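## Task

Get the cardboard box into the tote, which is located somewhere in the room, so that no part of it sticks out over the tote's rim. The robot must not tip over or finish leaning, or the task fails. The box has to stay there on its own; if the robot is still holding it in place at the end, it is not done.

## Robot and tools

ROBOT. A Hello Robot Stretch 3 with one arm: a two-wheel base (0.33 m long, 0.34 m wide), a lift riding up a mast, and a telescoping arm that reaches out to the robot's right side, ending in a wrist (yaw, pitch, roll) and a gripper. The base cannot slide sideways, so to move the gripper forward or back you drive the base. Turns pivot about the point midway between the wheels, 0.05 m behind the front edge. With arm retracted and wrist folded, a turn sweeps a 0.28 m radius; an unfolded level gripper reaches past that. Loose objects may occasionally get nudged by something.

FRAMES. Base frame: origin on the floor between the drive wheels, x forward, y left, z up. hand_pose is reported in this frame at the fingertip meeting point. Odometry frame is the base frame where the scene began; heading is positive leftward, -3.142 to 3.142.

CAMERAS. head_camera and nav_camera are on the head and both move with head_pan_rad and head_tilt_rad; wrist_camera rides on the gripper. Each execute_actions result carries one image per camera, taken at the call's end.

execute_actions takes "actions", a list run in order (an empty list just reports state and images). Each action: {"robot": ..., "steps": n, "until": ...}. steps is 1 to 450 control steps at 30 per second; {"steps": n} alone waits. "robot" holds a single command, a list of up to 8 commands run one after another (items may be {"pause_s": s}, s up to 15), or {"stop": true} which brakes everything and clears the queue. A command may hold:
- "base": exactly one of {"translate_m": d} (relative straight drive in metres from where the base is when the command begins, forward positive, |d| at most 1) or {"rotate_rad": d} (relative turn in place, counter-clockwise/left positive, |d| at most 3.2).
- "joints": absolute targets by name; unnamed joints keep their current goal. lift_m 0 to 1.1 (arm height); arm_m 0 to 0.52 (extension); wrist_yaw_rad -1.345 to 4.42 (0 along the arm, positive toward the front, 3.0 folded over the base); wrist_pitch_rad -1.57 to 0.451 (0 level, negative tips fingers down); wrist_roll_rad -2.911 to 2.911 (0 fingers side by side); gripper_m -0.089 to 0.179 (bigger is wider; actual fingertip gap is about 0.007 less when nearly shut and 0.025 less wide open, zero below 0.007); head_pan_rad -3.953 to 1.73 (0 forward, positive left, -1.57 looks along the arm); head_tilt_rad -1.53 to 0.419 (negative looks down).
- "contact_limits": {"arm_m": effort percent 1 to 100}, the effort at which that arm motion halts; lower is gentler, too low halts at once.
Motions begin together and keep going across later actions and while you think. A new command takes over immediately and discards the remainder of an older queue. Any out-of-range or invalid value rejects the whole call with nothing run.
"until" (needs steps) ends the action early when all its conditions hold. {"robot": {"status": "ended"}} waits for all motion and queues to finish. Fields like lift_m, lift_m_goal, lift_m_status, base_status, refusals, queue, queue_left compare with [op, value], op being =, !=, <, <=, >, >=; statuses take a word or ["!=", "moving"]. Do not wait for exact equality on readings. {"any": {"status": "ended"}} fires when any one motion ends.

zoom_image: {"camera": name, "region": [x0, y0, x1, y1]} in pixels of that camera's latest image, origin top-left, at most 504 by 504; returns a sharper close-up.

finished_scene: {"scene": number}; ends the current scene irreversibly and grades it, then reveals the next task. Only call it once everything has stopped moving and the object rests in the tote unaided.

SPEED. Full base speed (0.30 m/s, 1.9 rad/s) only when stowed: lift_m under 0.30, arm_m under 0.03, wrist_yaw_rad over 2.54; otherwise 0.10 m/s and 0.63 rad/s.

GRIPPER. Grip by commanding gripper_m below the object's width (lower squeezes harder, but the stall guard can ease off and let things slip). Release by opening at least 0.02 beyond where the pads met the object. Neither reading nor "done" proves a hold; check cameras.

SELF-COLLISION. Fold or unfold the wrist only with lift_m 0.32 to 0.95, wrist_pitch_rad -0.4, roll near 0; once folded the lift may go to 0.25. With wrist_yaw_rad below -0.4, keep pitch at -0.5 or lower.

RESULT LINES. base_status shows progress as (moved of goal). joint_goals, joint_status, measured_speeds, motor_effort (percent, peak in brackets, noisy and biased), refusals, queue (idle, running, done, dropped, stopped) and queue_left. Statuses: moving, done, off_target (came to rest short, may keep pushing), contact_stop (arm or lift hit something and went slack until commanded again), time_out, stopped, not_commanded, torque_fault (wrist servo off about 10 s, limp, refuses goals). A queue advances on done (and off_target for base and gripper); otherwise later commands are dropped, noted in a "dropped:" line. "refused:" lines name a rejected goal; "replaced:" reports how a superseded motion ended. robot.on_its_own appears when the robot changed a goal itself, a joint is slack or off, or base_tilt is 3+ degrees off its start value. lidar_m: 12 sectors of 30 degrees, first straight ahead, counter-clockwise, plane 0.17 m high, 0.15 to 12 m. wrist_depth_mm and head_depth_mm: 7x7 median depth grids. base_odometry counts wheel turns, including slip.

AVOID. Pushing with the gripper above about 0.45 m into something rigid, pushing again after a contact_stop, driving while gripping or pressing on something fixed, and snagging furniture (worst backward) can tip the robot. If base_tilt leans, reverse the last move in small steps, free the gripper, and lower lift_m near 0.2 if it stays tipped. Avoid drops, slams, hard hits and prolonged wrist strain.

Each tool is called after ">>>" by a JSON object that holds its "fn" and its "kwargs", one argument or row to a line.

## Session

>>> {"fn": "execute_actions", "kwargs": {
  "actions": []
}}

Scene clock: 0.00 s.
robot.base_odometry: x=+0.000 y=+0.000 heading=+0.000 (m, m, rad; robot's odometry frame)
robot.turned_by_wheels: +0.000 (rad since the last result)
robot.turned_by_imu: +0.000 (rad since the last result)
robot.base_tilt: forward=+0.0 right=-0.3 (deg)
robot.lidar_m: 1.19 0.88 0.87 2.40 1.79 1.10 1.30 2.35 0.70 0.70 0.96 1.74
robot.head_depth_mm: 1832 1866 1886 1901 1893 1882 1836 / 1923 1973 1981 2010 1961 1978 1859 / 2004 2098 2099 2139 2102 2115 1936 / 2002 2206 2218 2264 1842 1688 1678 / 1985 2347 2378 2411 1705 1403 1404 / 1957 2491 2557 2603 1722 1200 1204 / 1962 2671 2729 2786 1756 1078 1049
robot.base_status: not_commanded
robot.joint_positions: lift_m=+0.594 arm_m=+0.002 wrist_yaw_rad=+2.797 wrist_pitch_rad=-0.325 wrist_roll_rad=-0.009 gripper_m=+0.037 head_pan_rad=-0.006 head_tilt_rad=-0.024
robot.joint_goals: lift_m=+0.594 arm_m=+0.002 wrist_yaw_rad=+2.797 wrist_pitch_rad=-0.325 wrist_roll_rad=-0.009 gripper_m=+0.037 head_pan_rad=-0.006 head_tilt_rad=-0.024
robot.joint_status: lift_m=not_commanded arm_m=not_commanded wrist_yaw_rad=not_commanded wrist_pitch_rad=not_commanded wrist_roll_rad=not_commanded gripper_m=not_commanded head_pan_rad=not_commanded head_tilt_rad=not_commanded
robot.measured_speeds: translate_m=+0.000 rotate_rad=+0.000 lift_m=+0.000 arm_m=+0.000 wrist_yaw_rad=+0.000 wrist_pitch_rad=+0.000 wrist_roll_rad=+0.000 head_pan_rad=+0.000 head_tilt_rad=+0.000
robot: refusals=0 queue=idle queue_left=0
robot.motor_effort: left_wheel=+1 right_wheel=-1 lift_m=+26 arm_m=-1 wrist_yaw_rad=+0 wrist_pitch_rad=+4 wrist_roll_rad=+1 gripper_m=-1 head_pan_rad=+0 head_tilt_rad=+1 (%)
robot.hand_pose: x=+0.0582 y=+0.0745 z=+0.6279 quat_wxyz=(+0.233, +0.704, -0.006, +0.671) (m; robot's base frame)
robot.wrist_depth_mm: - - - - - 706 659 / - - - - - 752 705 / - - - - - 798 725 / - - - - - 847 797 / - - - - - 921 822 / 943 947 - 977 970 948 893 / 795 - 782 796 784 790 803
pictures: head_camera (sideways: a quarter turn clockwise sets it upright), nav_camera (sideways: a quarter turn counterclockwise sets it upright), wrist_camera
Images, in order (width x height): head_camera 896x504, nav_camera 672x504, wrist_camera 644x364.

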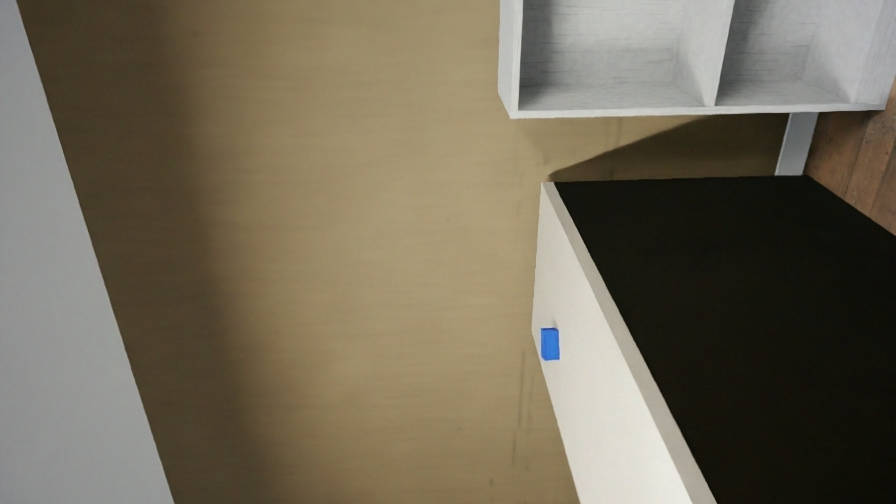

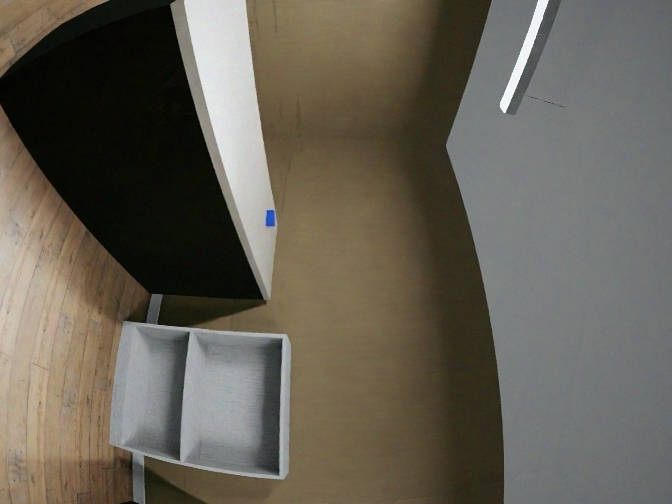

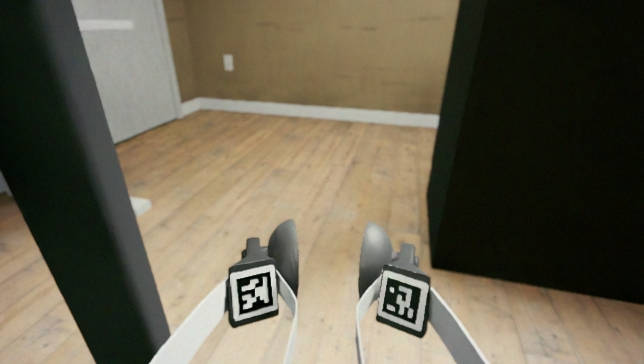

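>>> {"fn": "execute_actions", "kwargs": {
  "actions": [
    {"robot":{"joints":{"head_pan_rad":-1.7,"head_tilt_rad":-0.5,"lift_m":0.28,"wrist_pitch_rad":-0.4}},"steps":100,"until":{"robot":{"head_pan_rad_status":"done"}}}
  ]
}}

>>> {"fn": "execute_actions", "kwargs": {
  "actions": [
    {"robot":{"joints":{"head_pan_rad":-3.6}},"steps":100,"until":{"robot":{"head_pan_rad_status":"done"}}}
  ]
}}

Scene clock: 6.27 s.
robot.base_odometry: x=+0.000 y=+0.000 heading=+0.000 (m, m, rad; robot's odometry frame)
robot.turned_by_wheels: +0.000 (rad since the last result)
robot.turned_by_imu: +0.001 (rad since the last result)
robot.base_tilt: forward=+0.2 right=-0.4 (deg)
robot.lidar_m: 1.19 0.88 0.87 2.40 1.79 1.09 1.30 2.36 0.70 0.70 0.97 1.74
robot.head_depth_mm: 1850 1999 2173 2363 1928 1532 1269 / 1913 2077 2210 2277 1867 1536 1267 / 1983 2170 1217 843 899 1068 1215 / 2066 2252 1223 832 892 1021 1184 / 2131 2349 1231 861 943 1097 1238 / 2233 2460 1241 896 1008 1179 1276 / 2322 2595 1246 945 1077 1277 1278
robot.base_status: not_commanded
robot.joint_positions: lift_m=+0.476 arm_m=+0.002 wrist_yaw_rad=+2.797 wrist_pitch_rad=-0.413 wrist_roll_rad=-0.009 gripper_m=+0.037 head_pan_rad=-1.693 head_tilt_rad=-0.494
robot.joint_goals: lift_m=+0.280 arm_m=+0.002 wrist_yaw_rad=+2.797 wrist_pitch_rad=-0.400 wrist_roll_rad=-0.009 gripper_m=+0.037 head_pan_rad=-1.700 head_tilt_rad=-0.500
robot.joint_status: lift_m=moving arm_m=not_commanded wrist_yaw_rad=not_commanded wrist_pitch_rad=moving wrist_roll_rad=not_commanded gripper_m=not_commanded head_pan_rad=done head_tilt_rad=done
robot.measured_speeds: translate_m=+0.000 rotate_rad=+0.000 lift_m=-0.110 arm_m=+0.000 wrist_yaw_rad=+0.000 wrist_pitch_rad=+0.000 wrist_roll_rad=+0.000 head_pan_rad=+0.000 head_tilt_rad=+0.000
robot: refusals=0 queue=running queue_left=0
robot.motor_effort: left_wheel=+1(1) right_wheel=-1(1) lift_m=+22(26) arm_m=-1(1) wrist_yaw_rad=+0(1) wrist_pitch_rad=+5(5) wrist_roll_rad=+0(1) gripper_m=+0(2) head_pan_rad=-4(51) head_tilt_rad=-2(22) (%)
robot.hand_pose: x=+0.0548 y=+0.0650 z=+0.4900 quat_wxyz=(+0.262, +0.704, +0.026, +0.660) (m; robot's base frame)
robot.wrist_depth_mm: - - - - - 705 651 / - - - - - 780 696 / - - - - - 815 769 / - - - - - 914 831 / 847 850 866 874 878 875 840 / 729 - 754 735 748 728 731 / 623 619 608 629 610 618 622
pictures: head_camera (sideways: a quarter turn clockwise sets it upright), nav_camera (sideways: a quarter turn counterclockwise sets it upright), wrist_camera
Images, in order (width x height): head_camera 896x504, nav_camera 672x504, wrist_camera 644x364.

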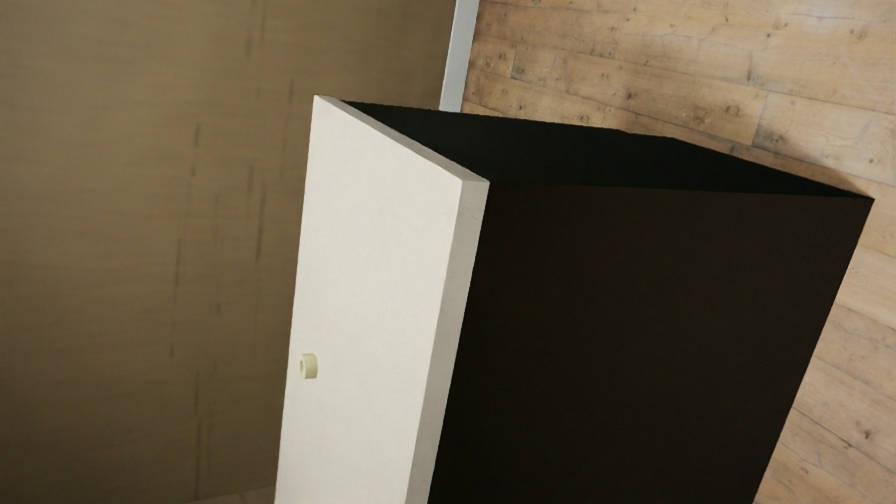

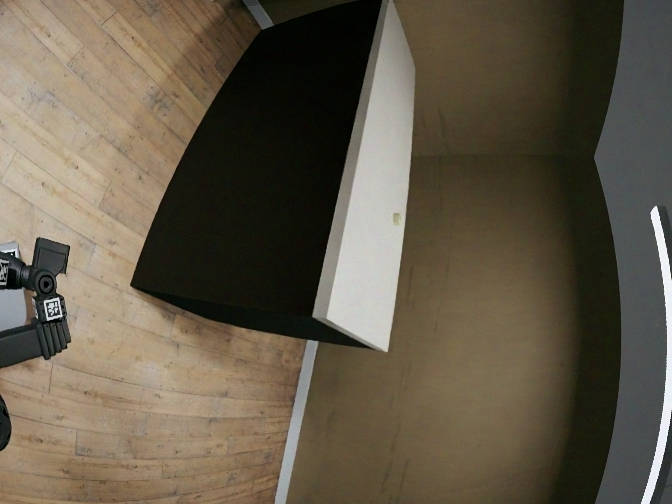

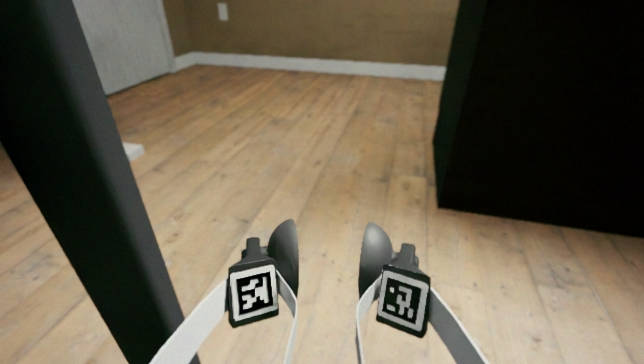

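Scene clock: 7.67 s.
robot.base_odometry: x=+0.000 y=+0.000 heading=+0.000 (m, m, rad; robot's odometry frame)
robot.turned_by_wheels: +0.000 (rad since the last result)
robot.turned_by_imu: +0.000 (rad since the last result)
robot.base_tilt: forward=+0.4 right=-0.2 (deg)
robot.lidar_m: 1.19 0.87 0.87 2.41 1.80 1.09 1.30 2.35 0.70 0.70 0.97 1.74
robot.head_depth_mm: 1436 1566 1664 1119 1927 1532 1285 / 1446 1574 1660 1116 1938 1532 1270 / 1447 1582 1678 1166 1856 1494 1275 / 1434 1592 1689 1176 1812 1544 1276 / 1451 1602 1698 1184 1880 1546 1280 / 1449 1608 1721 1184 1885 1549 1281 / 1471 1612 1781 1255 1955 1554 1283
robot.base_status: not_commanded
robot.joint_positions: lift_m=+0.322 arm_m=+0.002 wrist_yaw_rad=+2.797 wrist_pitch_rad=-0.413 wrist_roll_rad=-0.009 gripper_m=+0.037 head_pan_rad=-3.593 head_tilt_rad=-0.494
robot.joint_goals: lift_m=+0.280 arm_m=+0.002 wrist_yaw_rad=+2.797 wrist_pitch_rad=-0.400 wrist_roll_rad=-0.009 gripper_m=+0.037 head_pan_rad=-3.600 head_tilt_rad=-0.500
robot.joint_status: lift_m=moving arm_m=not_commanded wrist_yaw_rad=not_commanded wrist_pitch_rad=moving wrist_roll_rad=not_commanded gripper_m=not_commanded head_pan_rad=done head_tilt_rad=done
robot.measured_speeds: translate_m=+0.000 rotate_rad=+0.000 lift_m=-0.110 arm_m=+0.000 wrist_yaw_rad=+0.000 wrist_pitch_rad=+0.000 wrist_roll_rad=+0.000 head_pan_rad=+0.000 head_tilt_rad=+0.000
robot: refusals=0 queue=done queue_left=0
robot.motor_effort: left_wheel=+1(1) right_wheel=-1(1) lift_m=+22(22) arm_m=-1(2) wrist_yaw_rad=+0(1) wrist_pitch_rad=+5(2) wrist_roll_rad=+0(1) gripper_m=+0(0) head_pan_rad=-3(52) head_tilt_rad=-1(2) (%)
robot.hand_pose: x=+0.0548 y=+0.0650 z=+0.3359 quat_wxyz=(+0.262, +0.704, +0.026, +0.660) (m; robot's base frame)
robot.wrist_depth_mm: - - - - - 709 673 / - - - - - 761 721 / - - - - - 811 763 / - 820 804 830 834 818 805 / 670 651 669 652 655 665 668 / 545 - 563 565 548 548 543 / 464 - - 471 457 478 471
pictures: head_camera (sideways: a quarter turn clockwise sets it upright), nav_camera (sideways: a quarter turn counterclockwise sets it upright), wrist_camera
Images, in order (width x height): head_camera 896x504, nav_camera 672x504, wrist_camera 644x364.

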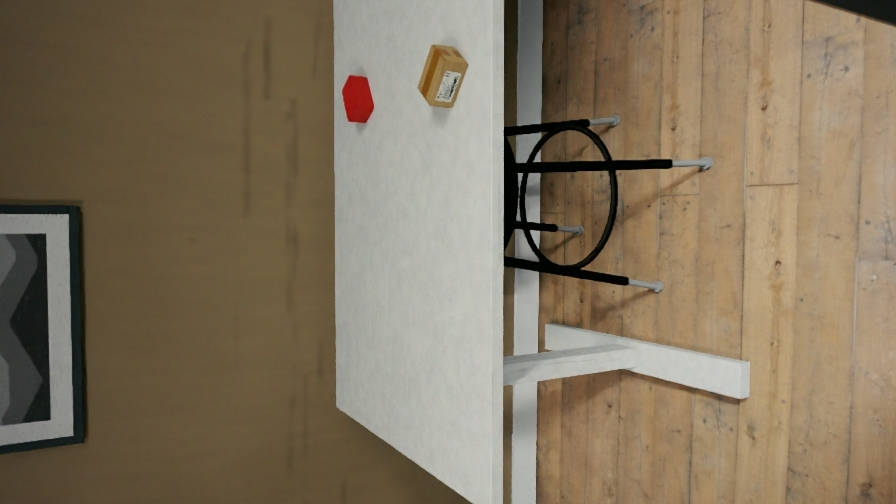

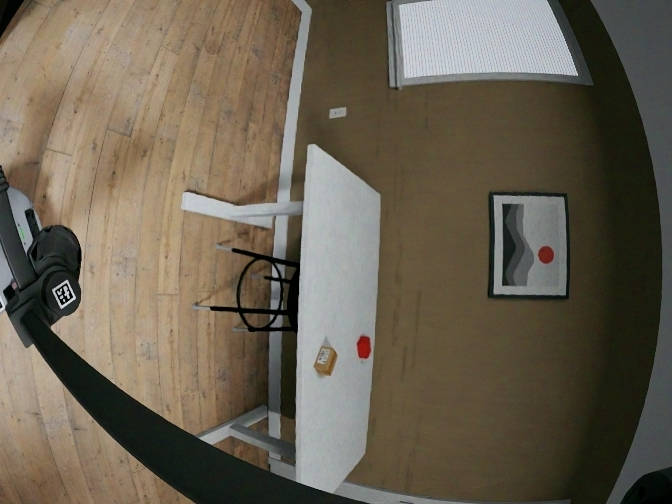

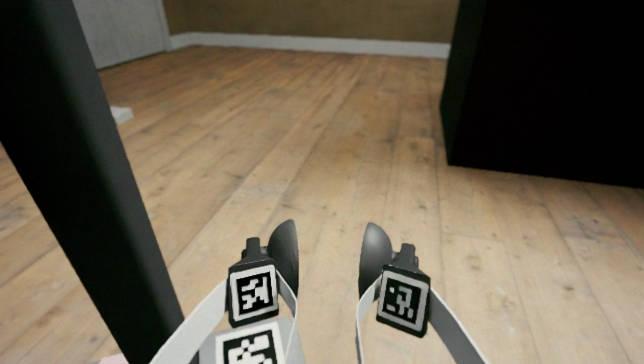

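>>> {"fn": "execute_actions", "kwargs": {
  "actions": [
    {"robot":[{"joints":{"head_pan_rad":-1.57,"head_tilt_rad":-0.8},"base":{"rotate_rad":-0.93}},{"base":{"translate_m":-0.675}},{"base":{"rotate_rad":-1.09},"joints":{"lift_m":0.94}},{"joints":{"wrist_yaw_rad":0.0}},{"joints":{"lift_m":1.0,"wrist_pitch_rad":-1.57,"arm_m":0.3,"gripper_m":0.17}}],"steps":450,"until":{"robot":{"status":"ended"}}},
    {"steps":200,"until":{"robot":{"status":"ended"}}}
  ]
}}

Scene clock: 37.13 s.
robot.base_odometry: x=-0.404 y=+0.541 heading=-2.020 (m, m, rad; robot's odometry frame)
robot.turned_by_wheels: -2.020 (rad since the last result)
robot.turned_by_imu: -2.049 (rad since the last result)
robot.base_tilt: forward=+0.2 right=-0.3 (deg)
robot.lidar_m: 2.53 1.23 1.45 1.73 1.08 1.26 2.22 0.89 0.94 0.48 0.71 1.74
robot.head_depth_mm: - 1128 962 779 654 1228 1125 / - 1108 962 768 655 1227 1123 / - 1138 930 781 643 1232 1126 / - - 902 781 641 1233 1125 / 957 1105 962 770 656 1215 1126 / 964 1110 963 781 657 1230 1125 / 967 1115 967 780 657 1233 1126
robot.base_status: done (rotate_rad -1.0898 of -1.0900)
robot.joint_positions: lift_m=+1.000 arm_m=+0.300 wrist_yaw_rad=+0.002 wrist_pitch_rad=-1.548 wrist_roll_rad=-0.009 gripper_m=+0.170 head_pan_rad=-1.577 head_tilt_rad=-0.791
robot.joint_goals: lift_m=+1.000 arm_m=+0.300 wrist_yaw_rad=+0.000 wrist_pitch_rad=-1.570 wrist_roll_rad=-0.009 gripper_m=+0.170 head_pan_rad=-1.570 head_tilt_rad=-0.800
robot.joint_status: lift_m=done arm_m=done wrist_yaw_rad=done wrist_pitch_rad=done wrist_roll_rad=not_commanded gripper_m=done head_pan_rad=done head_tilt_rad=done
robot.measured_speeds: translate_m=+0.000 rotate_rad=+0.000 lift_m=+0.000 arm_m=+0.000 wrist_yaw_rad=+0.000 wrist_pitch_rad=+0.000 wrist_roll_rad=+0.000 head_pan_rad=+0.000 head_tilt_rad=+0.000
robot: refusals=0 queue=done queue_left=0
robot.motor_effort: left_wheel=+4(11) right_wheel=-4(9) lift_m=+29(30) arm_m=+3(2) wrist_yaw_rad=-1(4) wrist_pitch_rad=-1(5) wrist_roll_rad=+0(0) gripper_m=+0(96) head_pan_rad=+4(53) head_tilt_rad=-3(20) (%)
robot.hand_pose: x=-0.0217 y=-0.4264 z=+0.8818 quat_wxyz=(+0.508, +0.497, -0.503, -0.492) (m; robot's base frame)
robot.wrist_depth_mm: 310 303 303 301 296 290 290 / 314 310 310 305 300 296 295 / 323 319 312 309 310 302 303 / 331 324 323 268 312 310 305 / 337 330 328 322 320 317 316 / - 337 337 332 325 325 317 / - - - - - - 324
pictures: head_camera (sideways: a quarter turn clockwise sets it upright), nav_camera (sideways: a quarter turn counterclockwise sets it upright), wrist_camera
Images, in order (width x height): head_camera 896x504, nav_camera 672x504, wrist_camera 644x364.

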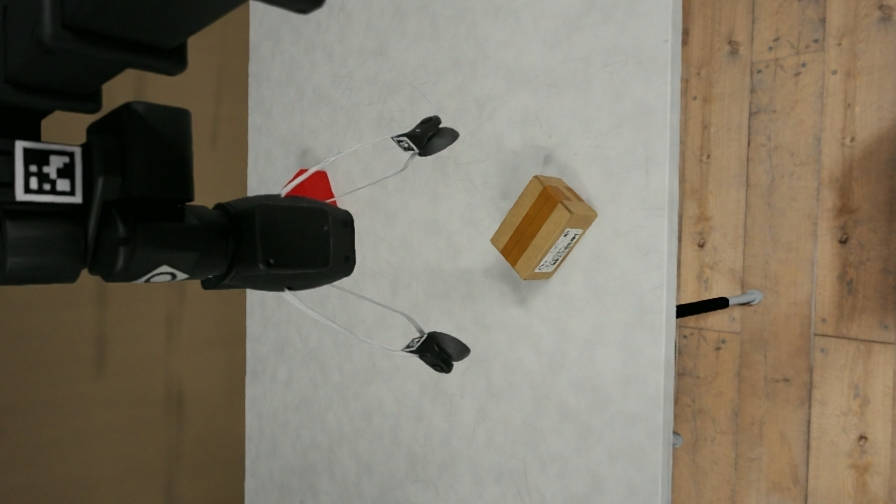

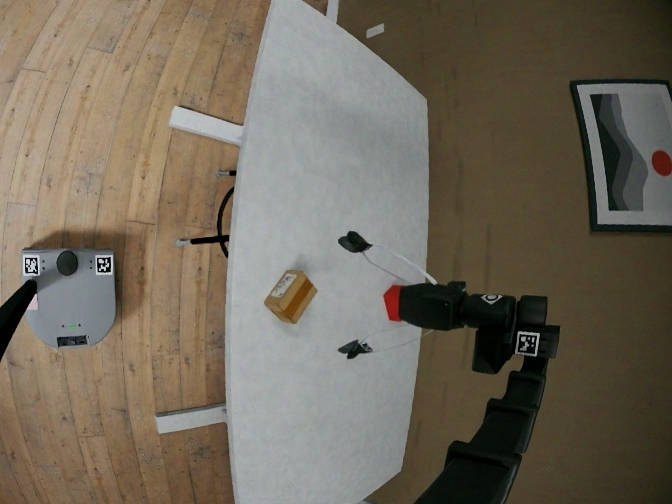

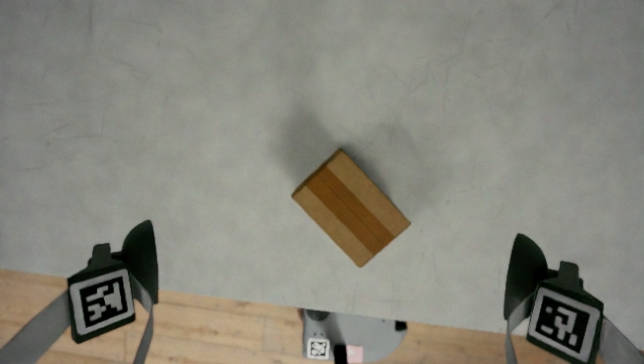

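>>> {"fn": "execute_actions", "kwargs": {
  "actions": [
    {"robot":{"base":{"translate_m":-0.01},"joints":{"lift_m":0.93,"wrist_yaw_rad":0.77,"arm_m":0.314,"gripper_m":0.14}},"steps":200,"until":{"robot":{"status":"ended"}}}
  ]
}}

Scene clock: 45.73 s.
robot.base_odometry: x=-0.399 y=+0.550 heading=-2.020 (m, m, rad; robot's odometry frame)
robot.turned_by_wheels: +0.000 (rad since the last result)
robot.turned_by_imu: +0.001 (rad since the last result)
robot.base_tilt: forward=+0.2 right=-0.3 (deg)
robot.lidar_m: 2.54 1.24 1.47 1.70 1.09 1.26 2.21 0.88 0.93 0.48 0.71 1.74
robot.head_depth_mm: 942 1041 - 741 656 1231 1125 / 933 - 929 779 656 1232 1122 / 931 - 996 760 639 1232 1124 / 951 - - 770 628 1236 1124 / 957 1103 931 781 655 1212 1125 / 961 1111 963 781 655 1235 1125 / 965 1112 964 782 657 1232 1121
robot.base_status: done (translate_m -0.0100 of -0.0100)
robot.joint_positions: lift_m=+0.930 arm_m=+0.314 wrist_yaw_rad=+0.767 wrist_pitch_rad=-1.549 wrist_roll_rad=-0.009 gripper_m=+0.140 head_pan_rad=-1.577 head_tilt_rad=-0.791
robot.joint_goals: lift_m=+0.930 arm_m=+0.314 wrist_yaw_rad=+0.770 wrist_pitch_rad=-1.570 wrist_roll_rad=-0.009 gripper_m=+0.140 head_pan_rad=-1.570 head_tilt_rad=-0.800
robot.joint_status: lift_m=done arm_m=done wrist_yaw_rad=done wrist_pitch_rad=done wrist_roll_rad=not_commanded gripper_m=done head_pan_rad=done head_tilt_rad=done
robot.measured_speeds: translate_m=+0.000 rotate_rad=+0.000 lift_m=+0.000 arm_m=+0.000 wrist_yaw_rad=+0.000 wrist_pitch_rad=+0.000 wrist_roll_rad=+0.000 head_pan_rad=+0.000 head_tilt_rad=+0.000
robot: refusals=0 queue=done queue_left=0
robot.motor_effort: left_wheel=+4(6) right_wheel=-4(7) lift_m=+23(29) arm_m=+3(4) wrist_yaw_rad=+5(5) wrist_pitch_rad=-1(1) wrist_roll_rad=+0(1) gripper_m=+0(96) head_pan_rad=+4(3) head_tilt_rad=-3(3) (%)
robot.hand_pose: x=-0.0344 y=-0.4455 z=+0.8122 quat_wxyz=(+0.655, +0.649, -0.281, -0.267) (m; robot's base frame)
robot.wrist_depth_mm: 243 240 237 236 230 229 225 / 244 240 240 239 236 233 232 / 252 251 245 241 240 237 235 / - 254 250 221 244 242 241 / - 259 257 203 253 247 245 / - - 262 209 256 - 248 / - - 267 263 259 260 254
pictures: head_camera (sideways: a quarter turn clockwise sets it upright), nav_camera (sideways: a quarter turn counterclockwise sets it upright), wrist_camera
Images, in order (width x height): head_camera 896x504, nav_camera 672x504, wrist_camera 644x364.

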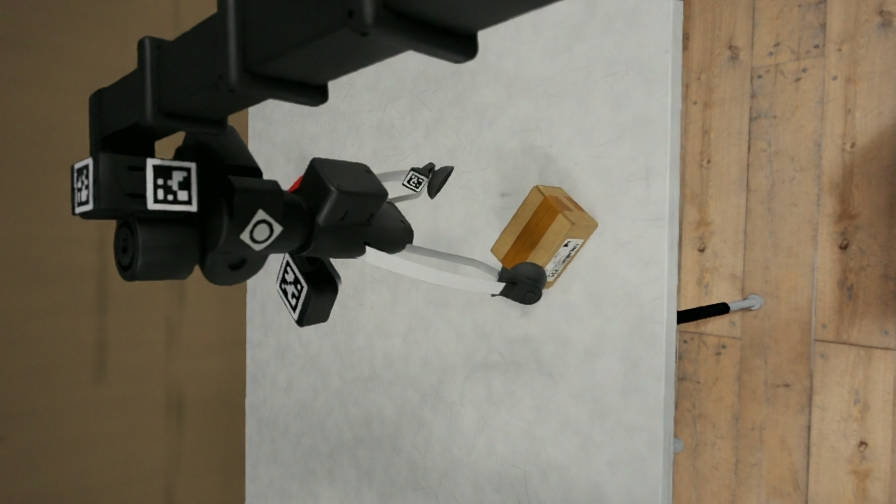

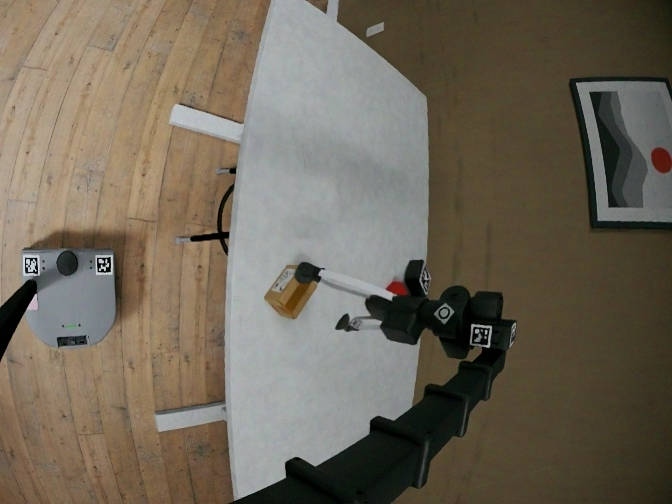

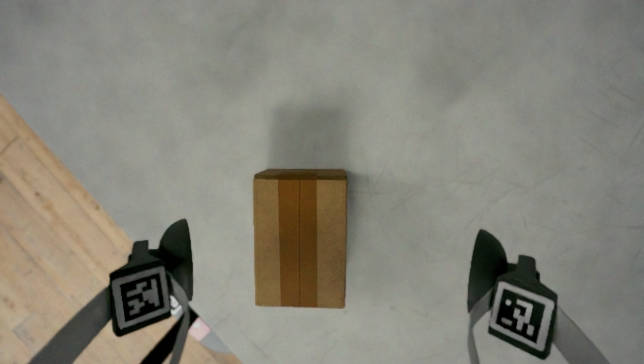

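>>> {"fn": "execute_actions", "kwargs": {
  "actions": [
    {"robot":[{"base":{"translate_m":0.007},"joints":{"arm_m":0.298}},{"joints":{"lift_m":0.862}},{"joints":{"gripper_m":0.01}}],"steps":200,"until":{"robot":{"status":"ended"}}}
  ]
}}

Scene clock: 54.87 s.
robot.base_odometry: x=-0.402 y=+0.544 heading=-2.020 (m, m, rad; robot's odometry frame)
robot.turned_by_wheels: +0.000 (rad since the last result)
robot.turned_by_imu: +0.001 (rad since the last result)
robot.base_tilt: forward=+0.2 right=-0.3 (deg)
robot.lidar_m: 2.54 1.24 1.46 1.72 1.09 1.26 2.21 0.89 0.94 0.48 0.71 1.74
robot.head_depth_mm: 944 1080 992 - - 1258 1104 / 948 1066 - 760 656 1234 1123 / 951 1048 - 759 636 1231 1125 / 955 1077 - 750 627 1228 1124 / 959 1100 966 780 656 1214 1128 / 966 1106 963 781 657 1235 1123 / 968 1112 963 783 656 1238 1129
robot.base_status: done (translate_m +0.0070 of +0.0070)
robot.joint_positions: lift_m=+0.862 arm_m=+0.298 wrist_yaw_rad=+0.767 wrist_pitch_rad=-1.549 wrist_roll_rad=-0.009 gripper_m=+0.011 head_pan_rad=-1.577 head_tilt_rad=-0.791
robot.joint_goals: lift_m=+0.862 arm_m=+0.298 wrist_yaw_rad=+0.770 wrist_pitch_rad=-1.570 wrist_roll_rad=-0.009 gripper_m=+0.010 head_pan_rad=-1.570 head_tilt_rad=-0.800
robot.joint_status: lift_m=done arm_m=done wrist_yaw_rad=done wrist_pitch_rad=done wrist_roll_rad=not_commanded gripper_m=done head_pan_rad=done head_tilt_rad=done
robot.measured_speeds: translate_m=+0.000 rotate_rad=+0.000 lift_m=+0.000 arm_m=+0.000 wrist_yaw_rad=+0.000 wrist_pitch_rad=+0.000 wrist_roll_rad=+0.000 head_pan_rad=+0.000 head_tilt_rad=+0.000
robot: refusals=0 queue=done queue_left=0
robot.motor_effort: left_wheel=+3(7) right_wheel=-4(7) lift_m=+23(23) arm_m=-5(8) wrist_yaw_rad=+4(4) wrist_pitch_rad=-1(1) wrist_roll_rad=+1(0) gripper_m=-20(98) head_pan_rad=+4(4) head_tilt_rad=-3(3) (%)
robot.hand_pose: x=-0.0344 y=-0.4301 z=+0.7442 quat_wxyz=(+0.655, +0.649, -0.281, -0.267) (m; robot's base frame)
robot.wrist_depth_mm: 176 174 173 170 168 166 164 / 179 178 176 174 172 170 168 / 184 181 179 176 176 171 171 / 186 183 183 129 178 177 174 / 941 188 188 128 180 179 177 / 919 193 - 132 130 183 182 / - 964 194 135 190 187 187
pictures: head_camera (sideways: a quarter turn clockwise sets it upright), nav_camera (sideways: a quarter turn counterclockwise sets it upright), wrist_camera
Images, in order (width x height): head_camera 896x504, nav_camera 672x504, wrist_camera 644x364.

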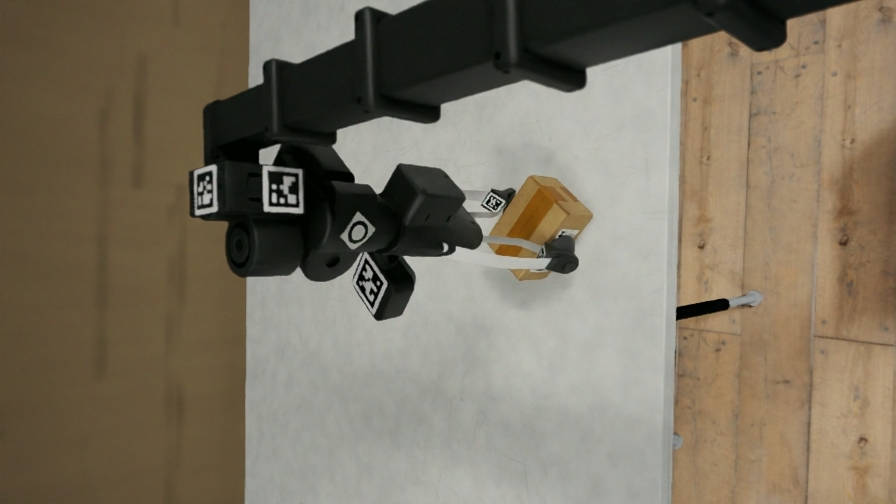

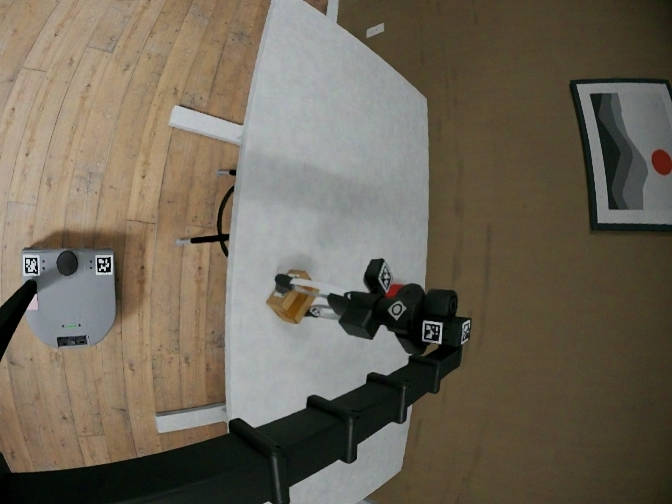

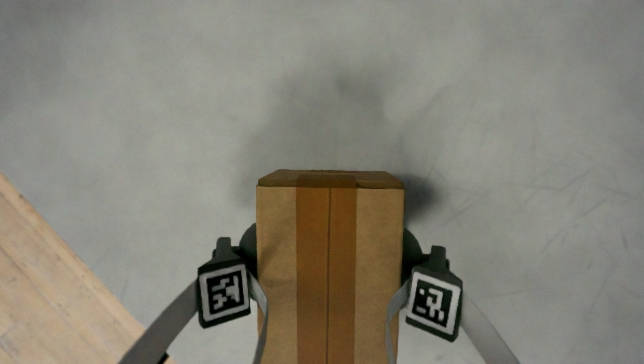

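>>> {"fn": "execute_actions", "kwargs": {
  "actions": [
    {"robot":[{"joints":{"lift_m":0.9,"head_pan_rad":1.6,"head_tilt_rad":-0.5}},{"joints":{"arm_m":0.0,"wrist_pitch_rad":-0.4},"base":{"translate_m":-0.25}},{"joints":{"wrist_yaw_rad":2.7},"base":{"translate_m":-0.15}},{"joints":{"lift_m":0.28},"base":{"translate_m":-0.5}},{"base":{"translate_m":-0.55}}],"steps":450,"until":{"robot":{"status":"ended"}}},
    {"steps":200,"until":{"robot":{"status":"ended"}}}
  ]
}}

Scene clock: 80.73 s.
robot.base_odometry: x=+0.227 y=+1.850 heading=-2.020 (m, m, rad; robot's odometry frame)
robot.turned_by_wheels: +0.000 (rad since the last result)
robot.turned_by_imu: +0.001 (rad since the last result)
robot.base_tilt: forward=+0.4 right=-0.4 (deg)
robot.lidar_m: 2.74 1.22 0.97 1.60 1.02 0.79 0.78 0.83 0.98 0.97 1.02 0.95
robot.head_depth_mm: 2284 2367 1150 1038 1149 1297 1255 / 2305 2412 1784 1736 1718 1476 1263 / 2330 2540 2810 2552 1904 1517 1262 / 2324 2559 2820 2563 1915 1532 1269 / 2354 2566 2842 2567 1906 1521 1267 / 2336 2510 2615 2451 1925 1531 1268 / 1862 1889 1909 1933 1831 1580 -
robot.base_status: done (translate_m -0.5500 of -0.5500)
robot.joint_positions: lift_m=+0.280 arm_m=+0.002 wrist_yaw_rad=+2.697 wrist_pitch_rad=-0.425 wrist_roll_rad=-0.009 gripper_m=+0.011 head_pan_rad=+1.593 head_tilt_rad=-0.507
robot.joint_goals: lift_m=+0.280 arm_m=+0.000 wrist_yaw_rad=+2.700 wrist_pitch_rad=-0.400 wrist_roll_rad=-0.009 gripper_m=+0.010 head_pan_rad=+1.600 head_tilt_rad=-0.500
robot.joint_status: lift_m=done arm_m=done wrist_yaw_rad=done wrist_pitch_rad=done wrist_roll_rad=not_commanded gripper_m=done head_pan_rad=done head_tilt_rad=done
robot.measured_speeds: translate_m=+0.000 rotate_rad=+0.000 lift_m=+0.000 arm_m=+0.000 wrist_yaw_rad=+0.000 wrist_pitch_rad=+0.000 wrist_roll_rad=+0.000 head_pan_rad=+0.000 head_tilt_rad=+0.000
robot: refusals=0 queue=done queue_left=0
robot.motor_effort: left_wheel=+4(9) right_wheel=-4(9) lift_m=+23(31) arm_m=-4(4) wrist_yaw_rad=+2(6) wrist_pitch_rad=+7(6) wrist_roll_rad=+0(0) gripper_m=-19(20) head_pan_rad=+4(50) head_tilt_rad=+3(18) (%)
robot.hand_pose: x=+0.0748 y=+0.0547 z=+0.2912 quat_wxyz=(+0.298, +0.704, -0.005, +0.645) (m; robot's base frame)
robot.wrist_depth_mm: - - - 935 - - - / - - - - - - - / 981 964 - - - - - / - 738 736 129 751 754 759 / - 590 583 129 542 592 583 / - 504 - 132 130 498 488 / 426 - - 134 416 420 422
pictures: head_camera (sideways: a quarter turn clockwise sets it upright), nav_camera (sideways: a quarter turn counterclockwise sets it upright), wrist_camera
Images, in order (width x height): head_camera 896x504, nav_camera 672x504, wrist_camera 644x364.

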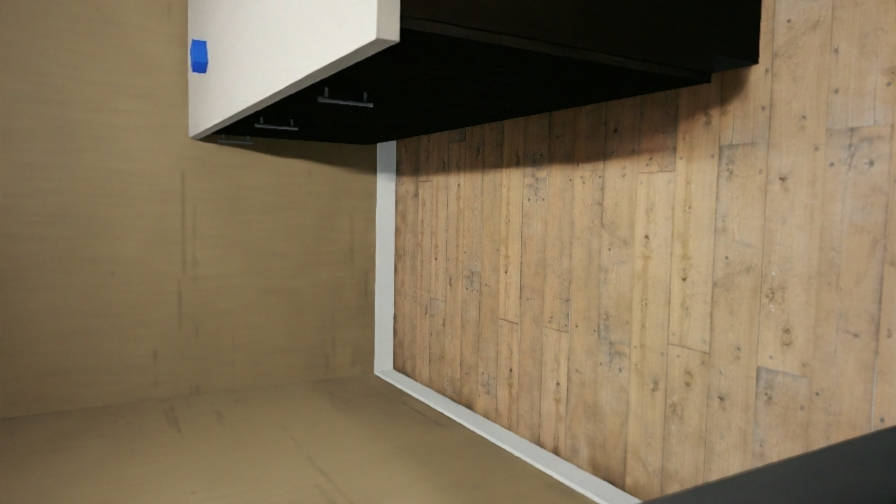

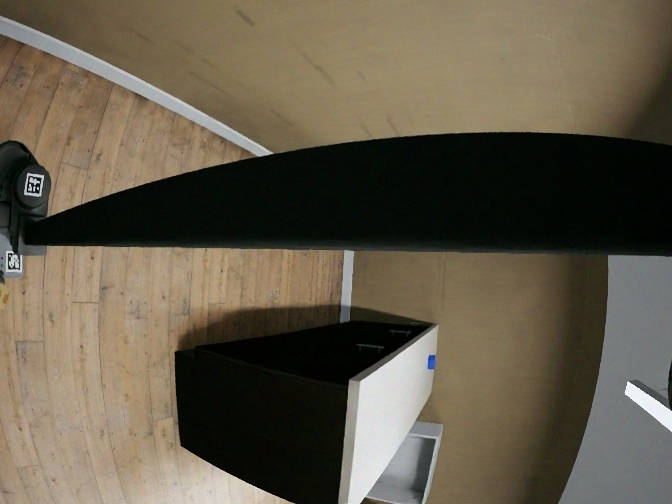

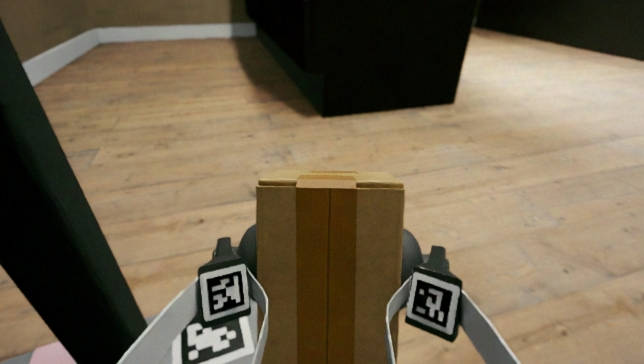

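>>> {"fn": "execute_actions", "kwargs": {
  "actions": [
    {"robot":[{"base":{"rotate_rad":0.05},"joints":{"head_pan_rad":1.4}},{"base":{"translate_m":1.0}},{"base":{"translate_m":1.0}},{"base":{"translate_m":1.0}},{"base":{"translate_m":0.2}}],"steps":450,"until":{"robot":{"status":"ended"}}},
    {"steps":200,"until":{"robot":{"status":"ended"}}}
  ]
}}

Scene clock: 105.67 s.
robot.base_odometry: x=-1.016 y=-1.099 heading=-1.970 (m, m, rad; robot's odometry frame)
robot.turned_by_wheels: +0.050 (rad since the last result)
robot.turned_by_imu: +0.060 (rad since the last result)
robot.base_tilt: forward=+0.1 right=-0.3 (deg)
robot.lidar_m: 0.82 0.90 1.38 0.53 0.54 0.82 2.52 1.44 1.44 1.43 1.03 0.83
robot.head_depth_mm: 1933 2018 2088 2121 1895 1466 1258 / 1963 2147 2403 2556 1908 1510 1266 / 1964 2148 2383 2530 1904 1481 1262 / 1972 2140 2358 2510 1912 1521 1262 / 1954 2128 2316 2466 1905 1531 1267 / 1945 2052 1402 1200 1149 1100 1044 / 1918 2046 1193 794 669 699 786
robot.base_status: done (translate_m +0.2000 of +0.2000)
robot.joint_positions: lift_m=+0.280 arm_m=+0.002 wrist_yaw_rad=+2.697 wrist_pitch_rad=-0.425 wrist_roll_rad=-0.009 gripper_m=+0.011 head_pan_rad=+1.407 head_tilt_rad=-0.507
robot.joint_goals: lift_m=+0.280 arm_m=+0.000 wrist_yaw_rad=+2.700 wrist_pitch_rad=-0.400 wrist_roll_rad=-0.009 gripper_m=+0.010 head_pan_rad=+1.400 head_tilt_rad=-0.500
robot.joint_status: lift_m=done arm_m=done wrist_yaw_rad=done wrist_pitch_rad=done wrist_roll_rad=not_commanded gripper_m=done head_pan_rad=done head_tilt_rad=done
robot.measured_speeds: translate_m=+0.000 rotate_rad=+0.000 lift_m=+0.000 arm_m=+0.000 wrist_yaw_rad=+0.000 wrist_pitch_rad=+0.000 wrist_roll_rad=+0.000 head_pan_rad=+0.000 head_tilt_rad=+0.000
robot: refusals=0 queue=done queue_left=0
robot.motor_effort: left_wheel=-2(8) right_wheel=+2(7) lift_m=+23(23) arm_m=-4(4) wrist_yaw_rad=+2(4) wrist_pitch_rad=+7(7) wrist_roll_rad=+0(0) gripper_m=-20(21) head_pan_rad=-4(22) head_tilt_rad=+2(2) (%)
robot.hand_pose: x=+0.0748 y=+0.0548 z=+0.2912 quat_wxyz=(+0.298, +0.704, -0.005, +0.645) (m; robot's base frame)
robot.wrist_depth_mm: 428 778 - - - 948 720 / 452 747 - - - 971 721 / 498 860 - - - 909 729 / - 688 739 129 730 741 703 / - 600 604 129 550 605 590 / - 516 - 132 130 489 488 / 421 - - 134 413 422 415
pictures: head_camera (sideways: a quarter turn clockwise sets it upright), nav_camera (sideways: a quarter turn counterclockwise sets it upright), wrist_camera
Images, in order (width x height): head_camera 896x504, nav_camera 672x504, wrist_camera 644x364.

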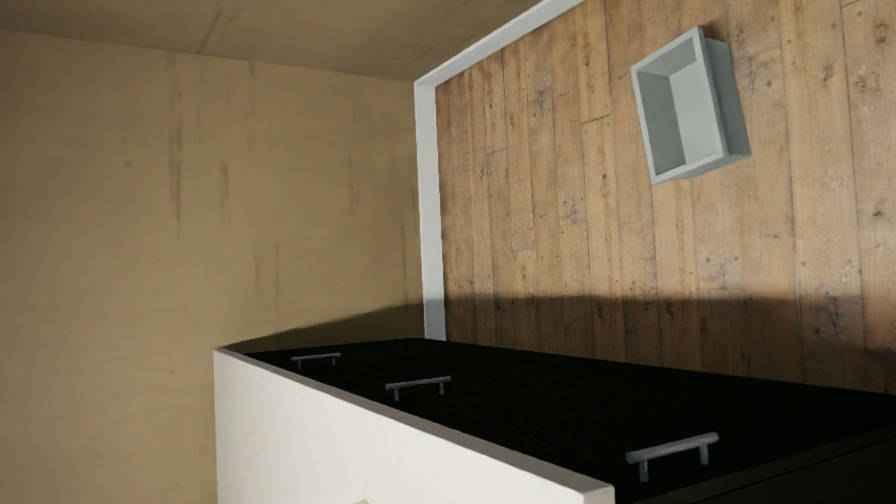

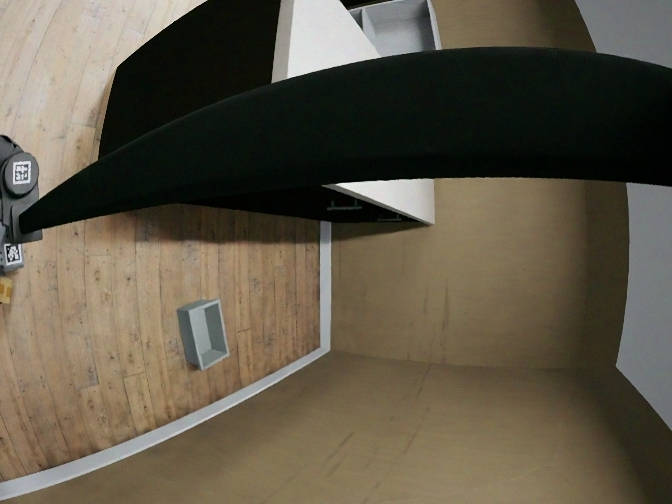

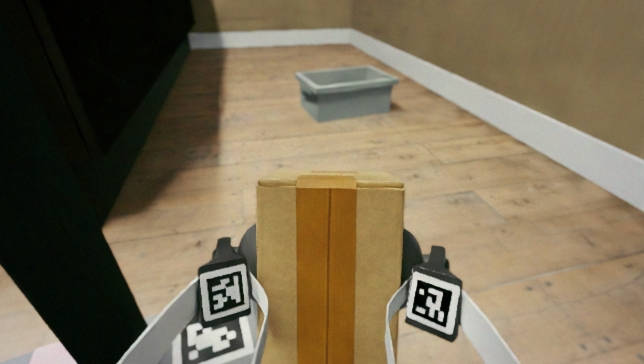

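>>> {"fn": "execute_actions", "kwargs": {
  "actions": [
    {"robot":[{"base":{"rotate_rad":1.0},"joints":{"head_pan_rad":-1.57,"head_tilt_rad":-1.0}},{"base":{"translate_m":0.55}},{"base":{"rotate_rad":1.81}},{"joints":{"lift_m":0.34}},{"joints":{"wrist_yaw_rad":0}},{"joints":{"wrist_pitch_rad":-1.57,"arm_m":0.43}}],"steps":450,"until":{"robot":{"status":"ended"}}},
    {"steps":200,"until":{"robot":{"status":"ended"}}}
  ]
}}

Scene clock: 132.07 s.
robot.base_odometry: x=-0.705 y=-1.552 heading=+0.840 (m, m, rad; robot's odometry frame)
robot.turned_by_wheels: +2.810 (rad since the last result)
robot.turned_by_imu: +2.855 (rad since the last result)
robot.base_tilt: forward=+0.3 right=-0.4 (deg)
robot.lidar_m: 0.43 2.94 1.95 1.92 1.07 0.66 0.59 0.60 0.72 1.35 0.78 0.49
robot.head_depth_mm: 1037 1112 1198 1296 1296 1205 1099 / 1284 1401 1544 1484 1339 1203 - / 1672 1883 1722 1506 1331 1208 - / 1758 1963 1727 1479 1296 1211 - / 1714 1938 1734 1504 1315 1203 1094 / 1682 1916 1720 1502 1338 1205 1096 / 1636 1892 1713 1501 1335 1204 1090
robot.base_status: done (rotate_rad +1.8098 of +1.8100)
robot.joint_positions: lift_m=+0.340 arm_m=+0.430 wrist_yaw_rad=+0.001 wrist_pitch_rad=-1.547 wrist_roll_rad=-0.009 gripper_m=+0.011 head_pan_rad=-1.564 head_tilt_rad=-0.988
robot.joint_goals: lift_m=+0.340 arm_m=+0.430 wrist_yaw_rad=+0.000 wrist_pitch_rad=-1.570 wrist_roll_rad=-0.009 gripper_m=+0.010 head_pan_rad=-1.570 head_tilt_rad=-1.000
robot.joint_status: lift_m=done arm_m=done wrist_yaw_rad=done wrist_pitch_rad=done wrist_roll_rad=not_commanded gripper_m=done head_pan_rad=done head_tilt_rad=done
robot.measured_speeds: translate_m=+0.000 rotate_rad=+0.000 lift_m=+0.000 arm_m=+0.000 wrist_yaw_rad=+0.000 wrist_pitch_rad=+0.000 wrist_roll_rad=+0.000 head_pan_rad=+0.000 head_tilt_rad=+0.000
robot: refusals=0 queue=done queue_left=0
robot.motor_effort: left_wheel=-2(7) right_wheel=+2(9) lift_m=+29(32) arm_m=+3(5) wrist_yaw_rad=-1(4) wrist_pitch_rad=-2(8) wrist_roll_rad=+1(0) gripper_m=-20(18) head_pan_rad=-4(52) head_tilt_rad=-4(23) (%)
robot.hand_pose: x=-0.0217 y=-0.5566 z=+0.2218 quat_wxyz=(+0.508, +0.497, -0.503, -0.492) (m; robot's base frame)
robot.wrist_depth_mm: 365 364 358 355 353 350 340 / 376 374 363 362 334 269 348 / 382 376 368 363 361 284 358 / 381 379 338 129 365 289 362 / 394 389 278 129 337 308 370 / 411 399 - 132 130 274 377 / 412 411 297 134 397 392 388
pictures: head_camera (sideways: a quarter turn clockwise sets it upright), nav_camera (sideways: a quarter turn counterclockwise sets it upright), wrist_camera
Images, in order (width x height): head_camera 896x504, nav_camera 672x504, wrist_camera 644x364.

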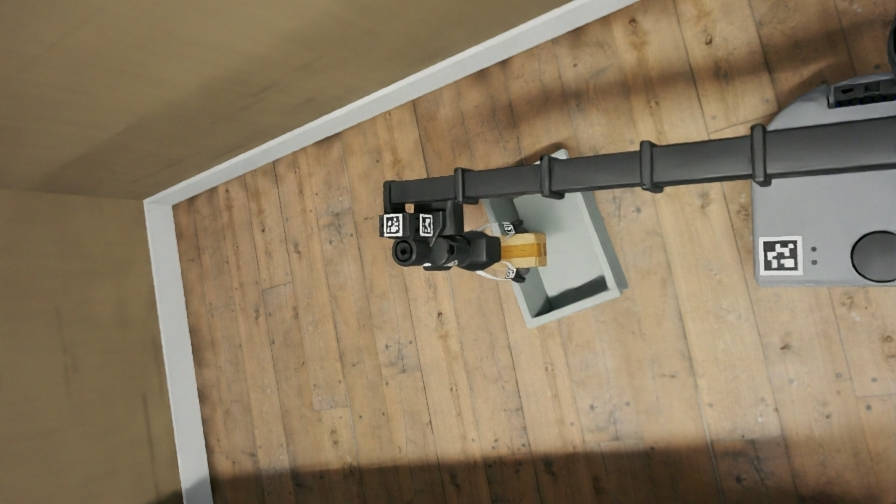

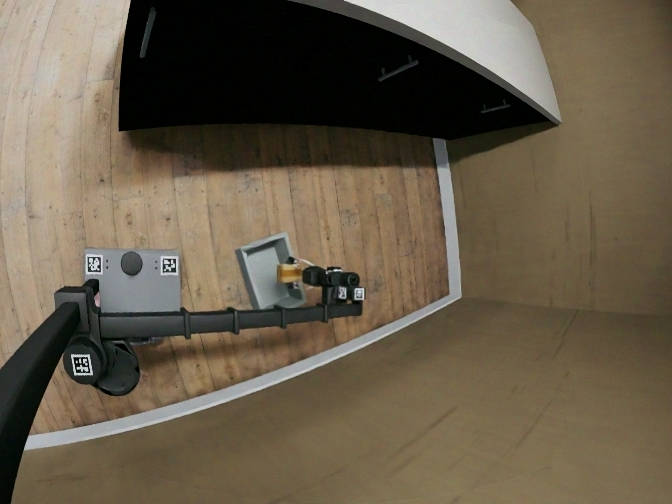

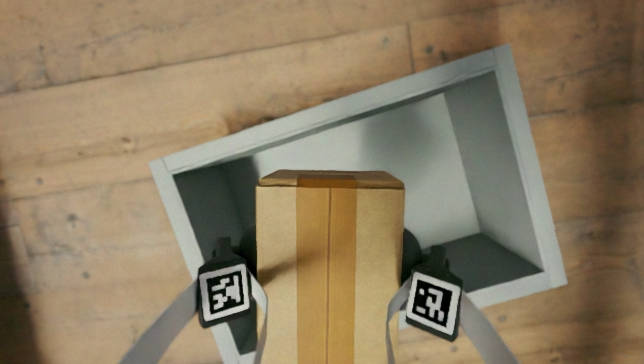

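>>> {"fn": "execute_actions", "kwargs": {
  "actions": [
    {"robot":[{"base":{"translate_m":-0.02},"joints":{"wrist_yaw_rad":0.31,"arm_m":0.423,"lift_m":0.3}},{"joints":{"lift_m":0.17}}],"steps":300,"until":{"robot":{"status":"ended"}}}
  ]
}}

Scene clock: 139.73 s.
robot.base_odometry: x=-0.719 y=-1.567 heading=+0.840 (m, m, rad; robot's odometry frame)
robot.turned_by_wheels: +0.000 (rad since the last result)
robot.turned_by_imu: +0.001 (rad since the last result)
robot.base_tilt: forward=+0.3 right=-0.6 (deg)
robot.lidar_m: 0.45 2.96 1.95 1.92 1.04 0.64 0.57 0.58 0.70 1.32 0.82 0.51
robot.head_depth_mm: 1000 1077 1158 1255 1301 1206 1091 / 1240 1357 1492 1484 1343 1207 - / 1630 1820 1728 1538 1309 1218 - / 1777 1965 1720 1538 1297 1210 - / 1729 1938 1711 1501 1314 1202 1090 / 1679 1909 1718 1506 1336 1203 1093 / 1645 1883 1715 1501 1333 1199 1090
robot.base_status: done (translate_m -0.0200 of -0.0200)
robot.joint_positions: lift_m=+0.170 arm_m=+0.423 wrist_yaw_rad=+0.307 wrist_pitch_rad=-1.548 wrist_roll_rad=-0.009 gripper_m=+0.011 head_pan_rad=-1.564 head_tilt_rad=-0.988
robot.joint_goals: lift_m=+0.170 arm_m=+0.423 wrist_yaw_rad=+0.310 wrist_pitch_rad=-1.570 wrist_roll_rad=-0.009 gripper_m=+0.010 head_pan_rad=-1.570 head_tilt_rad=-1.000
robot.joint_status: lift_m=done arm_m=done wrist_yaw_rad=done wrist_pitch_rad=done wrist_roll_rad=not_commanded gripper_m=done head_pan_rad=done head_tilt_rad=done
robot.measured_speeds: translate_m=+0.000 rotate_rad=+0.000 lift_m=+0.000 arm_m=+0.000 wrist_yaw_rad=+0.000 wrist_pitch_rad=+0.000 wrist_roll_rad=+0.000 head_pan_rad=+0.000 head_tilt_rad=+0.000
robot: refusals=0 queue=done queue_left=0
robot.motor_effort: left_wheel=-2(5) right_wheel=+2(4) lift_m=+23(29) arm_m=-5(6) wrist_yaw_rad=+3(4) wrist_pitch_rad=-2(1) wrist_roll_rad=+1(0) gripper_m=-20(20) head_pan_rad=-3(4) head_tilt_rad=-5(5) (%)
robot.hand_pose: x=-0.0271 y=-0.5509 z=+0.0521 quat_wxyz=(+0.577, +0.567, -0.421, -0.409) (m; robot's base frame)
robot.wrist_depth_mm: 85 85 84 83 82 81 80 / 140 128 128 130 130 131 130 / 167 204 203 200 198 195 152 / 167 207 205 129 202 201 152 / 167 214 210 129 204 205 153 / 167 217 - 132 130 208 153 / 167 211 219 134 216 210 152
pictures: head_camera (sideways: a quarter turn clockwise sets it upright), nav_camera (sideways: a quarter turn counterclockwise sets it upright), wrist_camera
Images, in order (width x height): head_camera 896x504, nav_camera 672x504, wrist_camera 644x364.

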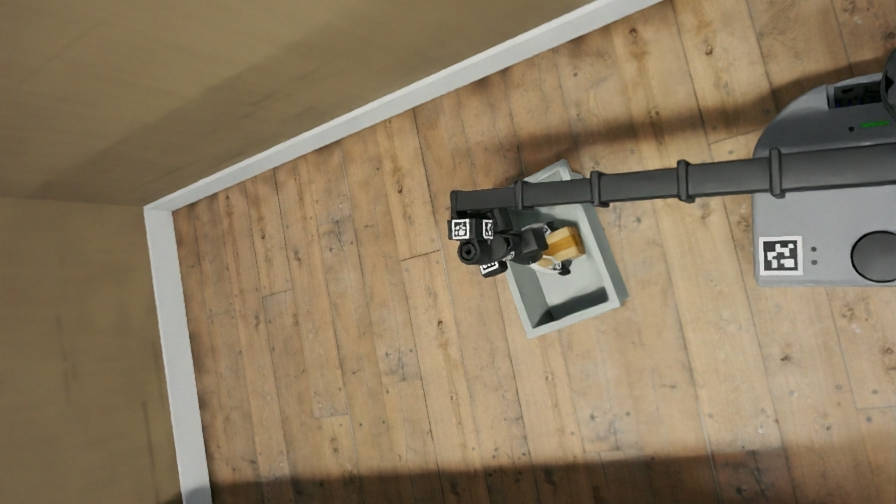

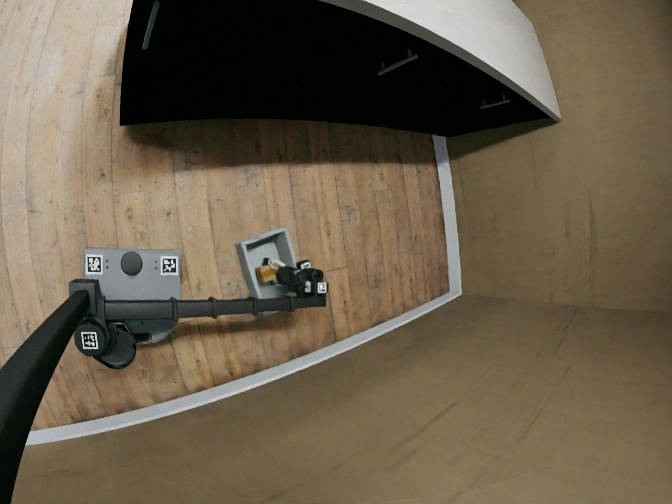

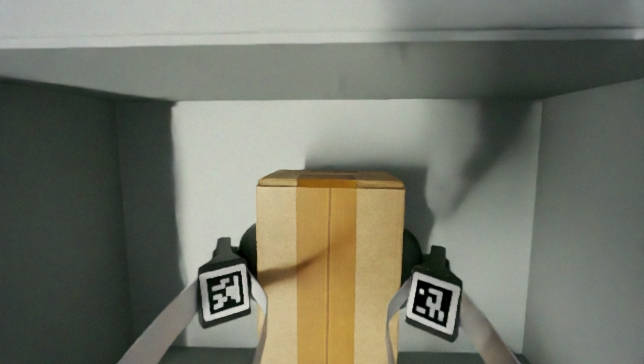

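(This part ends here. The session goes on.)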